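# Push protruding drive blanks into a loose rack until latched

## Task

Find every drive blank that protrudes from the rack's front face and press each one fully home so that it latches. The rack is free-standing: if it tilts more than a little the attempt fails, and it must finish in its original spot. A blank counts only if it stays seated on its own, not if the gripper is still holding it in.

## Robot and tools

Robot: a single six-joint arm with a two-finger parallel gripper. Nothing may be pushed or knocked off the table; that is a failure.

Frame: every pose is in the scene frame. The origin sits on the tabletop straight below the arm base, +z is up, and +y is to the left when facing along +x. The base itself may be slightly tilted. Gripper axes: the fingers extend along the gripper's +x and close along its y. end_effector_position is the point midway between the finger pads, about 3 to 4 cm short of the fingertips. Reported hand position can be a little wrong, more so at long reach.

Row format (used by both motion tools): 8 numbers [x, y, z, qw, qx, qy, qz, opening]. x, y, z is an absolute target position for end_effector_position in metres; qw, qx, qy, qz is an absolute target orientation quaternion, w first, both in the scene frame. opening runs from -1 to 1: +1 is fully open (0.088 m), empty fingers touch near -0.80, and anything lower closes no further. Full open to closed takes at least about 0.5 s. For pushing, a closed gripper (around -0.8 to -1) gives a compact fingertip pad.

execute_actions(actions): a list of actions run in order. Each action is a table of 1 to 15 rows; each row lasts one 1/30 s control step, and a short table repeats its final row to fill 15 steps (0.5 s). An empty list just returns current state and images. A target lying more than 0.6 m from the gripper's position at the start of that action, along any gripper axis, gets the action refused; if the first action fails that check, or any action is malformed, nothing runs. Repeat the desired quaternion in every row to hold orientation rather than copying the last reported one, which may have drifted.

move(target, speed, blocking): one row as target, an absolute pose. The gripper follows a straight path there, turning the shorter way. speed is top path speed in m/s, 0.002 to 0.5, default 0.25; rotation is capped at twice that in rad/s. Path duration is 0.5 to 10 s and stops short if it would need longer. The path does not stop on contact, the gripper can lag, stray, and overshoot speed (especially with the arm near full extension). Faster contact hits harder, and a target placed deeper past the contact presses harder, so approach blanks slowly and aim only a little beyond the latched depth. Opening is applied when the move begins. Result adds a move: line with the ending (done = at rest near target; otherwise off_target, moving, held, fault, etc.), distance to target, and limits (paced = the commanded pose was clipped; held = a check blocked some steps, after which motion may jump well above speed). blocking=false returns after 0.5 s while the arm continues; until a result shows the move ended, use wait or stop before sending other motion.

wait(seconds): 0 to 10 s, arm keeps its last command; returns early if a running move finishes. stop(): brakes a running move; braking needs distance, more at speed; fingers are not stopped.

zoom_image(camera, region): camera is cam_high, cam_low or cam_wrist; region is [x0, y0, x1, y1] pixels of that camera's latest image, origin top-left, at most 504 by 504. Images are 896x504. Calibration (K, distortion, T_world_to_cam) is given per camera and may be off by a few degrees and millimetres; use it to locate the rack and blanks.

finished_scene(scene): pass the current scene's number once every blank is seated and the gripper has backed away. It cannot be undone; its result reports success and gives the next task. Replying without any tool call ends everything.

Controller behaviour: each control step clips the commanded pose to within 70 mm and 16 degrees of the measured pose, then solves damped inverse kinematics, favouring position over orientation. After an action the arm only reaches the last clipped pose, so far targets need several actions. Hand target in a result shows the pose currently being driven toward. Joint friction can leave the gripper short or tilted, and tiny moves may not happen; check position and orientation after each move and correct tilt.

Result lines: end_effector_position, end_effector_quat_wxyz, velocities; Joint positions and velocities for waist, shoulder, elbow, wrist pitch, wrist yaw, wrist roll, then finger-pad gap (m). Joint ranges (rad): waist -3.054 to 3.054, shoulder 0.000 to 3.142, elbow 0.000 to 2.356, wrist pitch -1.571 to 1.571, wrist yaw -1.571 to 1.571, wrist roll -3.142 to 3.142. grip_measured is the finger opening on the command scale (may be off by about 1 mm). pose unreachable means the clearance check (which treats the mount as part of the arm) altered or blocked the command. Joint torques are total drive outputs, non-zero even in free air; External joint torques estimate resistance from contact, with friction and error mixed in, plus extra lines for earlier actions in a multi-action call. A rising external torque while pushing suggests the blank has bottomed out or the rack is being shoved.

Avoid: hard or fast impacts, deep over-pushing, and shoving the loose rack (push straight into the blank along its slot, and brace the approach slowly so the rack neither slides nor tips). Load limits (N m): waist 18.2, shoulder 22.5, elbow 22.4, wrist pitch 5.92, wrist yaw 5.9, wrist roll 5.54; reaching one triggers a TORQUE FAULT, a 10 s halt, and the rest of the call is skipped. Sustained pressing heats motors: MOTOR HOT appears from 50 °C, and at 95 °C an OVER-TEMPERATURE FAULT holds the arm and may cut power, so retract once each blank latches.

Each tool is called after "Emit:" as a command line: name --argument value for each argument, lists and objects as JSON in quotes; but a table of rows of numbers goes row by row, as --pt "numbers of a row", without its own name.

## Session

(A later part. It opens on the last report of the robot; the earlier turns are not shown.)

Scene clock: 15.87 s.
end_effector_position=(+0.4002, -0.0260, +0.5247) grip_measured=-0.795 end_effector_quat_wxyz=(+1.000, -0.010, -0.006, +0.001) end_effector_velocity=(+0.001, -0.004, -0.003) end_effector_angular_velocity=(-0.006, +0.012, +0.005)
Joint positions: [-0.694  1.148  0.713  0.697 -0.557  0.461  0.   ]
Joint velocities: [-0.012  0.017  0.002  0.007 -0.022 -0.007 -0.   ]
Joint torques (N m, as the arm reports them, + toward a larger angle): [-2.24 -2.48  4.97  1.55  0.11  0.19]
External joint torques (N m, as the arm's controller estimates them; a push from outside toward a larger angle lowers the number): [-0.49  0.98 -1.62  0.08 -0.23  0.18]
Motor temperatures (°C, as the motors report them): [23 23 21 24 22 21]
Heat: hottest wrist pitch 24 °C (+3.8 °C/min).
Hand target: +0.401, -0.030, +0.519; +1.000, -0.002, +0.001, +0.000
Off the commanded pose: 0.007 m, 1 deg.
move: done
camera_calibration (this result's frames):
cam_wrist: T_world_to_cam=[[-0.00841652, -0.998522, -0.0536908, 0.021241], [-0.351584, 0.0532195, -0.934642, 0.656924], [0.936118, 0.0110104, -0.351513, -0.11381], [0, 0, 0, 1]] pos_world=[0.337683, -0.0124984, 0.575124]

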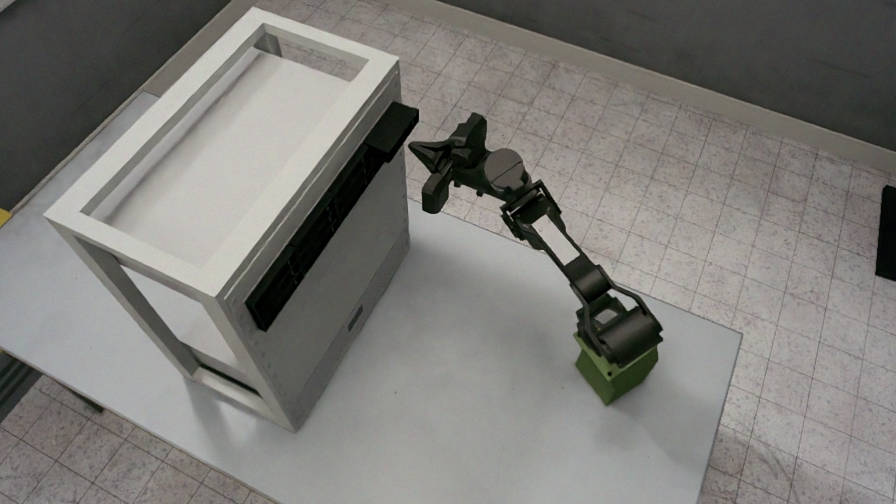

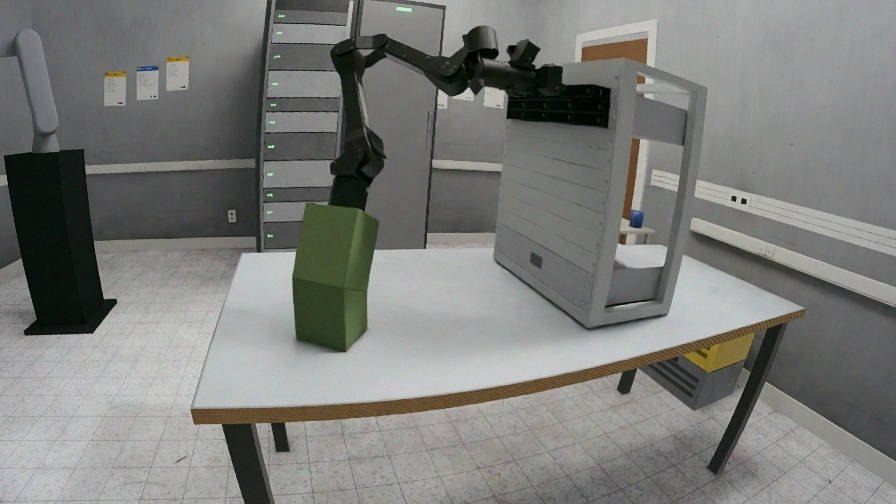

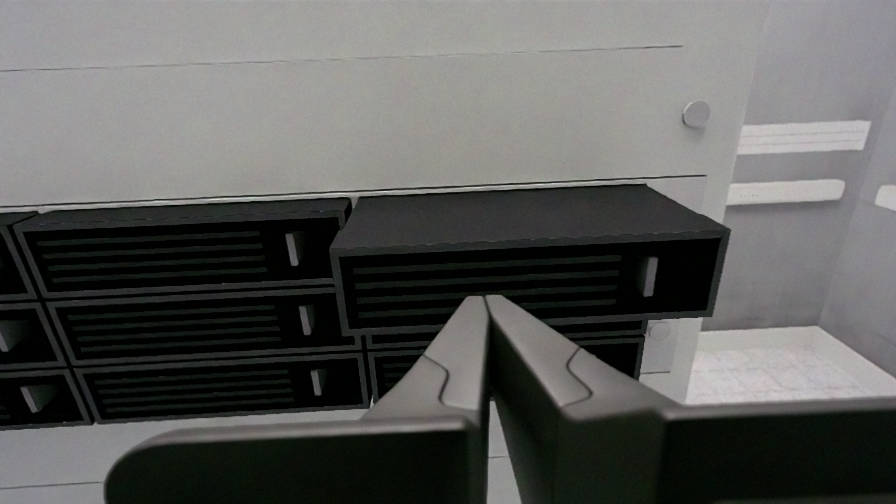

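A bit high; correct on approach.

Emit:
move --target '[0.413,-0.037,0.515,1,0,0,0,-1]' --speed 0.05

Emit:
move --target '[0.461,-0.037,0.516,1,0,0,0,-1]' --speed 0.03

Scene clock: 16.77 s.
end_effector_position=(+0.4104, -0.0360, +0.5151) grip_measured=-0.795 end_effector_quat_wxyz=(+1.000, -0.004, +0.000, +0.001) end_effector_velocity=(-0.000, +0.000, +0.000) end_effector_angular_velocity=(-0.021, +0.004, +0.003)
Joint positions: [-0.69   1.217  0.725  0.741 -0.558  0.464  0.   ]
Joint velocities: [-0.002 -0.002  0.002 -0.007 -0.007 -0.022 -0.   ]
Joint torques (N m, as the arm reports them, + toward a larger angle): [-1.83 -2.99  6.48  1.53  0.43  0.2 ]
External joint torques (N m, as the arm's controller estimates them; a push from outside toward a larger angle lowers the number): [0.14 0.9  0.   0.08 0.1  0.19]
Motor temperatures (°C, as the motors report them): [23 23 22 24 22 21]
Heat: hottest wrist pitch 24 °C (+3.6 °C/min).
Hand target: +0.413, -0.037, +0.515; +1.000, +0.000, +0.000, +0.000
Off the commanded pose: 0.003 m, 0 deg.
move: done
camera_calibration (this result's frames):
cam_wrist: T_world_to_cam=[[-0.00954251, -0.99788, -0.0643794, 0.0168585], [-0.362992, 0.0634474, -0.92963, 0.654569], [0.931744, 0.0144982, -0.362827, -0.118949], [0, 0, 0, 1]] pos_world=[0.348594, -0.0229834, 0.566434]

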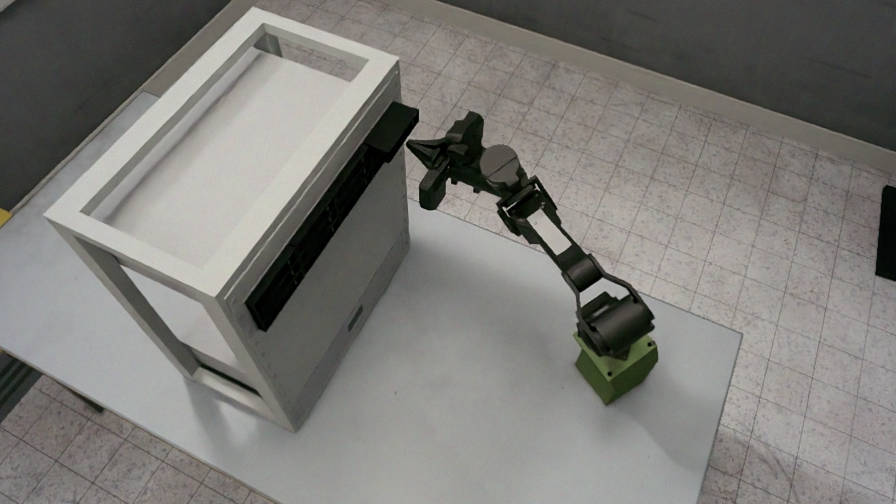

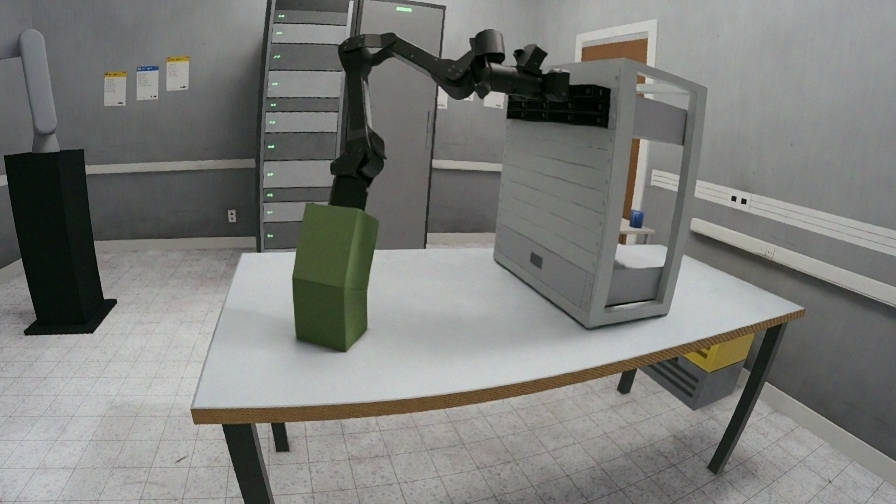

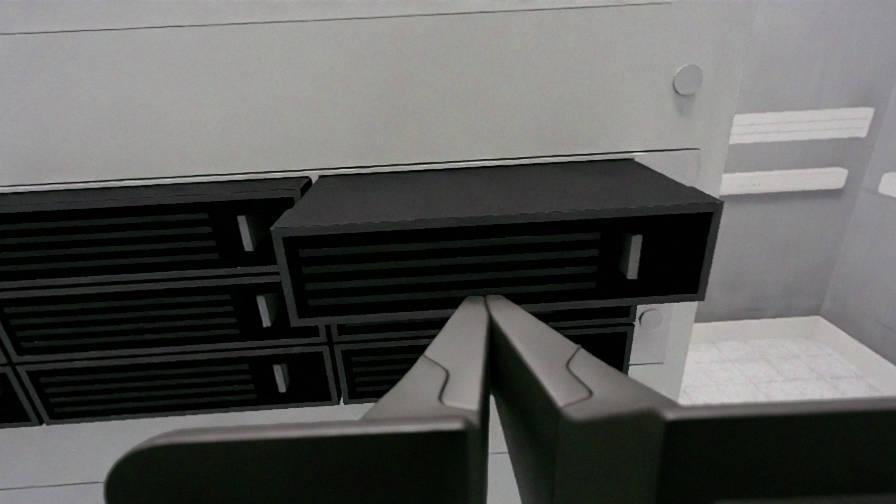

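Scene clock: 18.67 s.
end_effector_position=(+0.4535, -0.0348, +0.5176) grip_measured=-0.795 end_effector_quat_wxyz=(+1.000, +0.001, -0.001, +0.004) end_effector_velocity=(-0.000, +0.004, -0.001) end_effector_angular_velocity=(-0.022, +0.017, +0.030)
Joint positions: [-0.609  1.359  0.871  0.731 -0.483  0.455  0.   ]
Joint velocities: [-0.002 -0.002  0.002 -0.007 -0.037 -0.022  0.   ]
Joint torques (N m, as the arm reports them, + toward a larger angle): [-1.58 -2.31  8.14  1.28  0.76 -0.2 ]
External joint torques (N m, as the arm's controller estimates them; a push from outside toward a larger angle lowers the number): [ 0.76  2.8   1.61 -0.23  0.44 -0.21]
Motor temperatures (°C, as the motors report them): [23 23 22 24 22 21]
Heat: hottest wrist pitch 24 °C (+3.2 °C/min).
Hand target: +0.461, -0.037, +0.516; +1.000, +0.000, -0.000, +0.000
Off the commanded pose: 0.008 m, 0 deg.
move: done
camera_calibration (this result's frames):
cam_wrist: T_world_to_cam=[[-0.00391671, -0.997135, -0.0755385, 0.0218316], [-0.360897, 0.0718576, -0.929833, 0.67194], [0.932598, 0.0236197, -0.360144, -0.159651], [0, 0, 0, 1]] pos_world=[0.391477, -0.022744, 0.568944]

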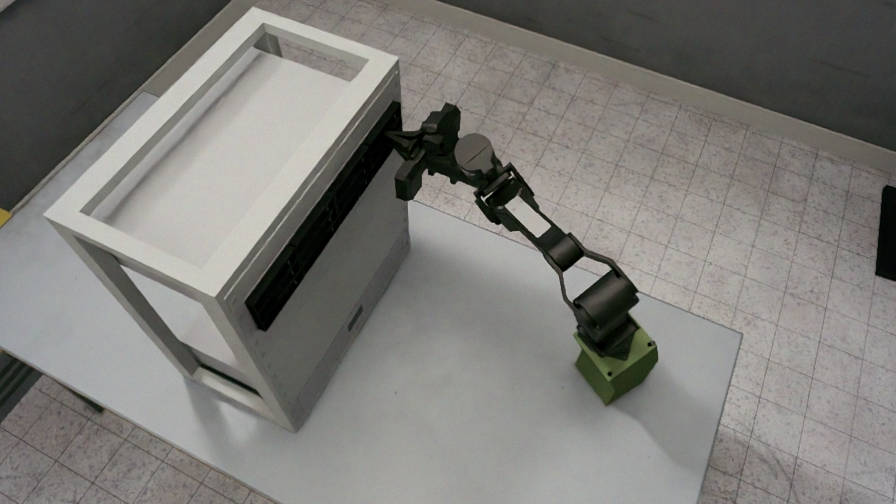

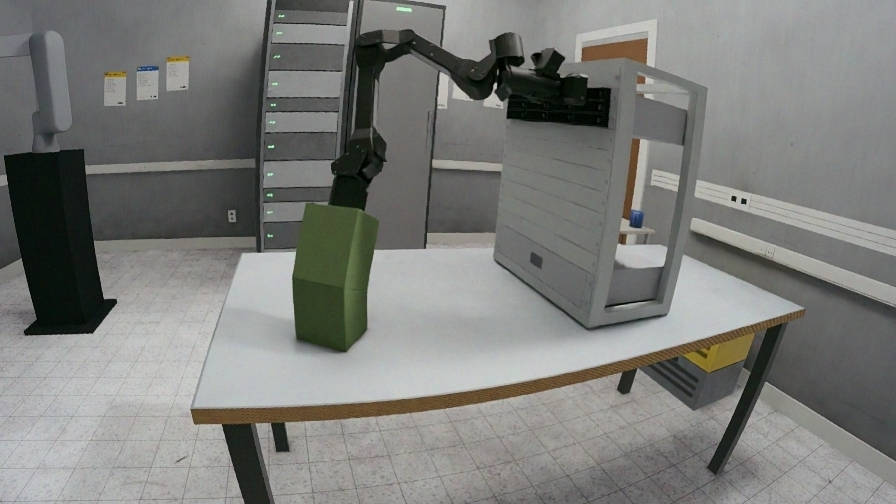

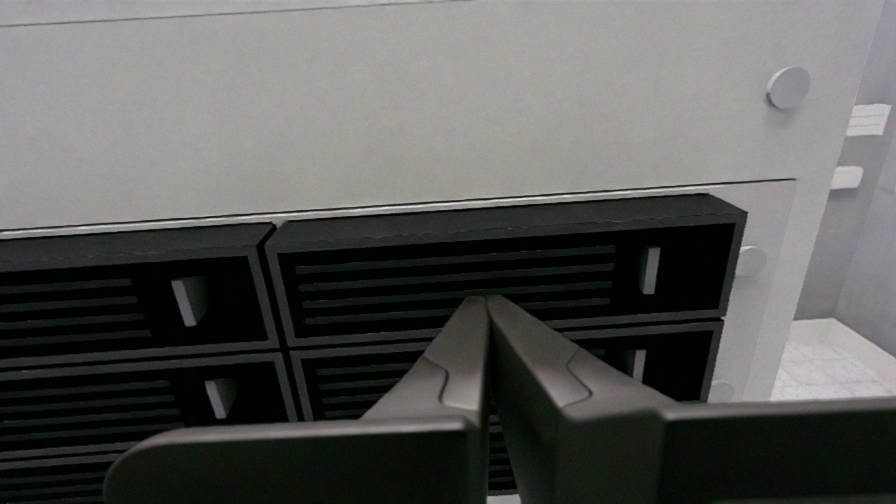

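Emit:
move --target '[0.465,-0.036,0.517,1,0,0,0,-1]' --speed 0.02

Emit:
move --target '[0.41,-0.01,0.517,1,0,0,0,-1]' --speed 0.15

Emit:
zoom_image --camera "cam_high" --region '[230, 90, 430, 340]'

Scene clock: 19.57 s.
end_effector_position=(+0.4544, -0.0352, +0.5175) grip_measured=-0.795 end_effector_quat_wxyz=(+1.000, +0.001, +0.001, +0.003) end_effector_velocity=(+0.000, -0.001, -0.001) end_effector_angular_velocity=(-0.004, +0.008, +0.002)
Joint positions: [-0.609  1.361  0.876  0.724 -0.484  0.453  0.   ]
Joint velocities: [-0.002  0.002  0.002 -0.007 -0.007 -0.007 -0.   ]
Joint torques (N m, as the arm reports them, + toward a larger angle): [-0.93 -1.37  9.04  1.33  1.06 -0.18]
External joint torques (N m, as the arm's controller estimates them; a push from outside toward a larger angle lowers the number): [ 1.44  3.74  2.5  -0.18  0.74 -0.19]
Motor temperatures (°C, as the motors report them): [23 23 22 24 22 21]
Heat: hottest wrist pitch 24 °C (+3.1 °C/min).
Hand target: +0.464, -0.036, +0.517; +1.000, +0.000, -0.000, +0.000
Off the commanded pose: 0.011 m, 0 deg.
move: off_target
camera_calibration (this result's frames):
cam_wrist: T_world_to_cam=[[-0.00529522, -0.997144, -0.0753352, 0.0219433], [-0.364515, 0.0720775, -0.928404, 0.673111], [0.931182, 0.0225447, -0.363856, -0.157945], [0, 0, 0, 1]] pos_world=[0.392551, -0.0230747, 0.569102]

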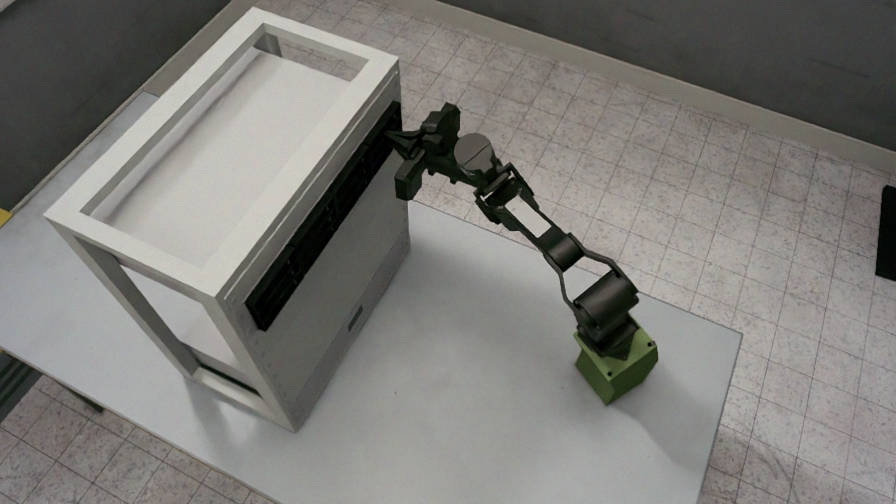

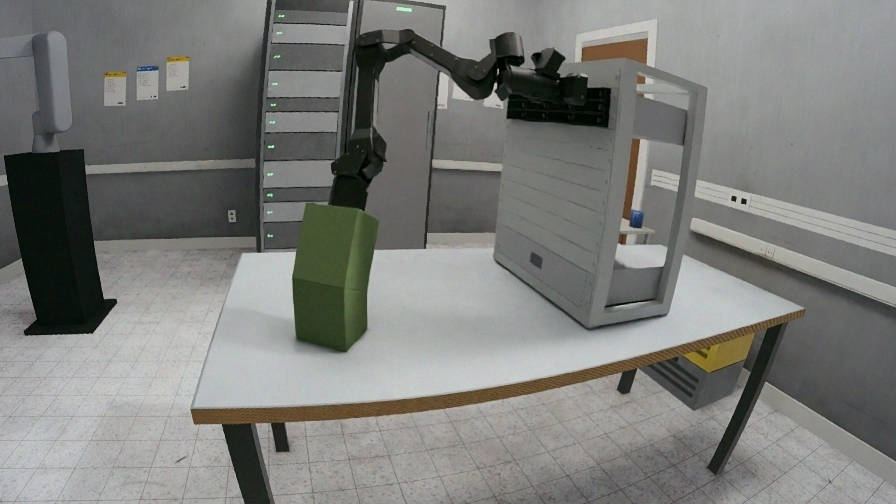

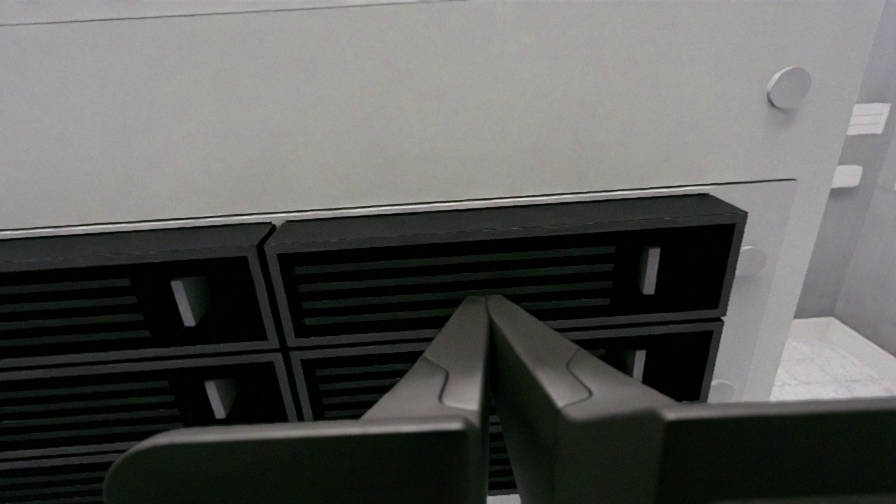

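Scene clock: 20.50 s.
end_effector_position=(+0.4120, -0.0105, +0.5196) grip_measured=-0.795 end_effector_quat_wxyz=(+1.000, +0.000, -0.002, +0.002) end_effector_velocity=(-0.003, +0.000, +0.002) end_effector_angular_velocity=(-0.009, -0.006, -0.008)
Joint positions: [-0.609  1.15   0.735  0.658 -0.48   0.453  0.   ]
Joint velocities: [-0.002 -0.017 -0.007 -0.007  0.007 -0.007 -0.   ]
Joint torques (N m, as the arm reports them, + toward a larger angle): [-1.63 -5.39  4.49  1.27  0.43 -0.11]
External joint torques (N m, as the arm's controller estimates them; a push from outside toward a larger angle lowers the number): [ 0.19 -1.64 -2.09 -0.23  0.11 -0.12]
Motor temperatures (°C, as the motors report them): [23 23 22 24 22 21]
Heat: hottest wrist pitch 24 °C (+2.9 °C/min).
Hand target: +0.410, -0.010, +0.517; +1.000, -0.000, +0.000, -0.000
Off the commanded pose: 0.003 m, 0 deg.
move: done
camera_calibration (this result's frames):
cam_wrist: T_world_to_cam=[[-0.00671004, -0.997323, -0.0728102, 0.0458551], [-0.358953, 0.0703614, -0.9307, 0.656683], [0.933331, 0.0198904, -0.358465, -0.122009], [0, 0, 0, 1]] pos_world=[0.349901, 0.00195405, 0.570778]

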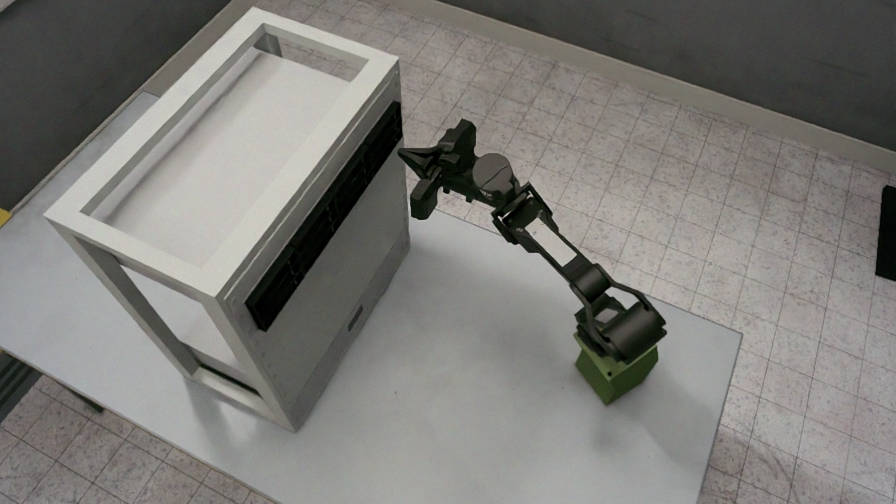

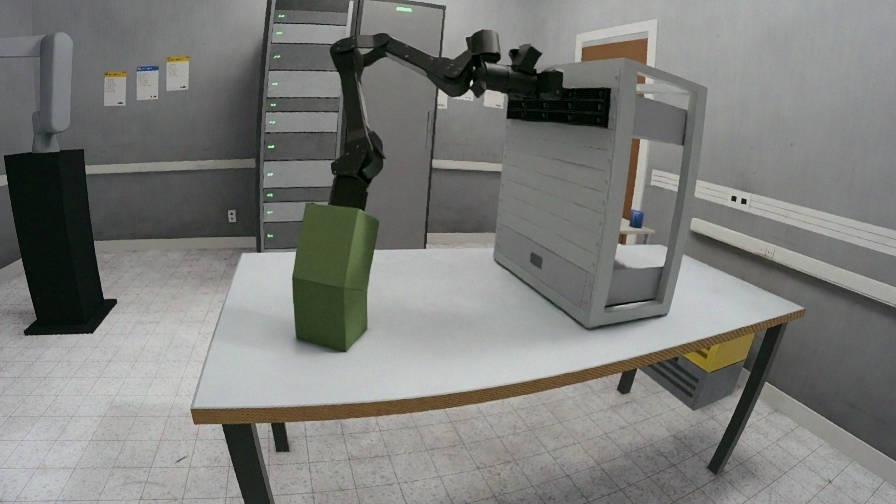

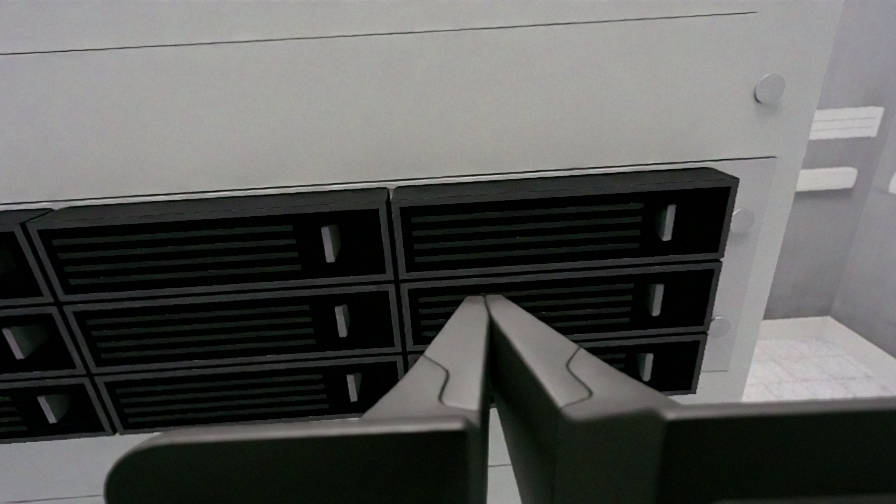

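Region (230, 90, 430, 340) of cam_high's 896x504 image, scaled by 2.016, with more detail than that image has; it fills the left 403 columns of this view, and the rest is white.

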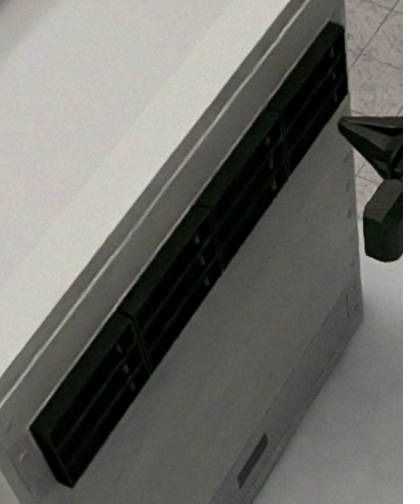

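Emit:
finished_scene --scene 1

The scene is finished: the task was done.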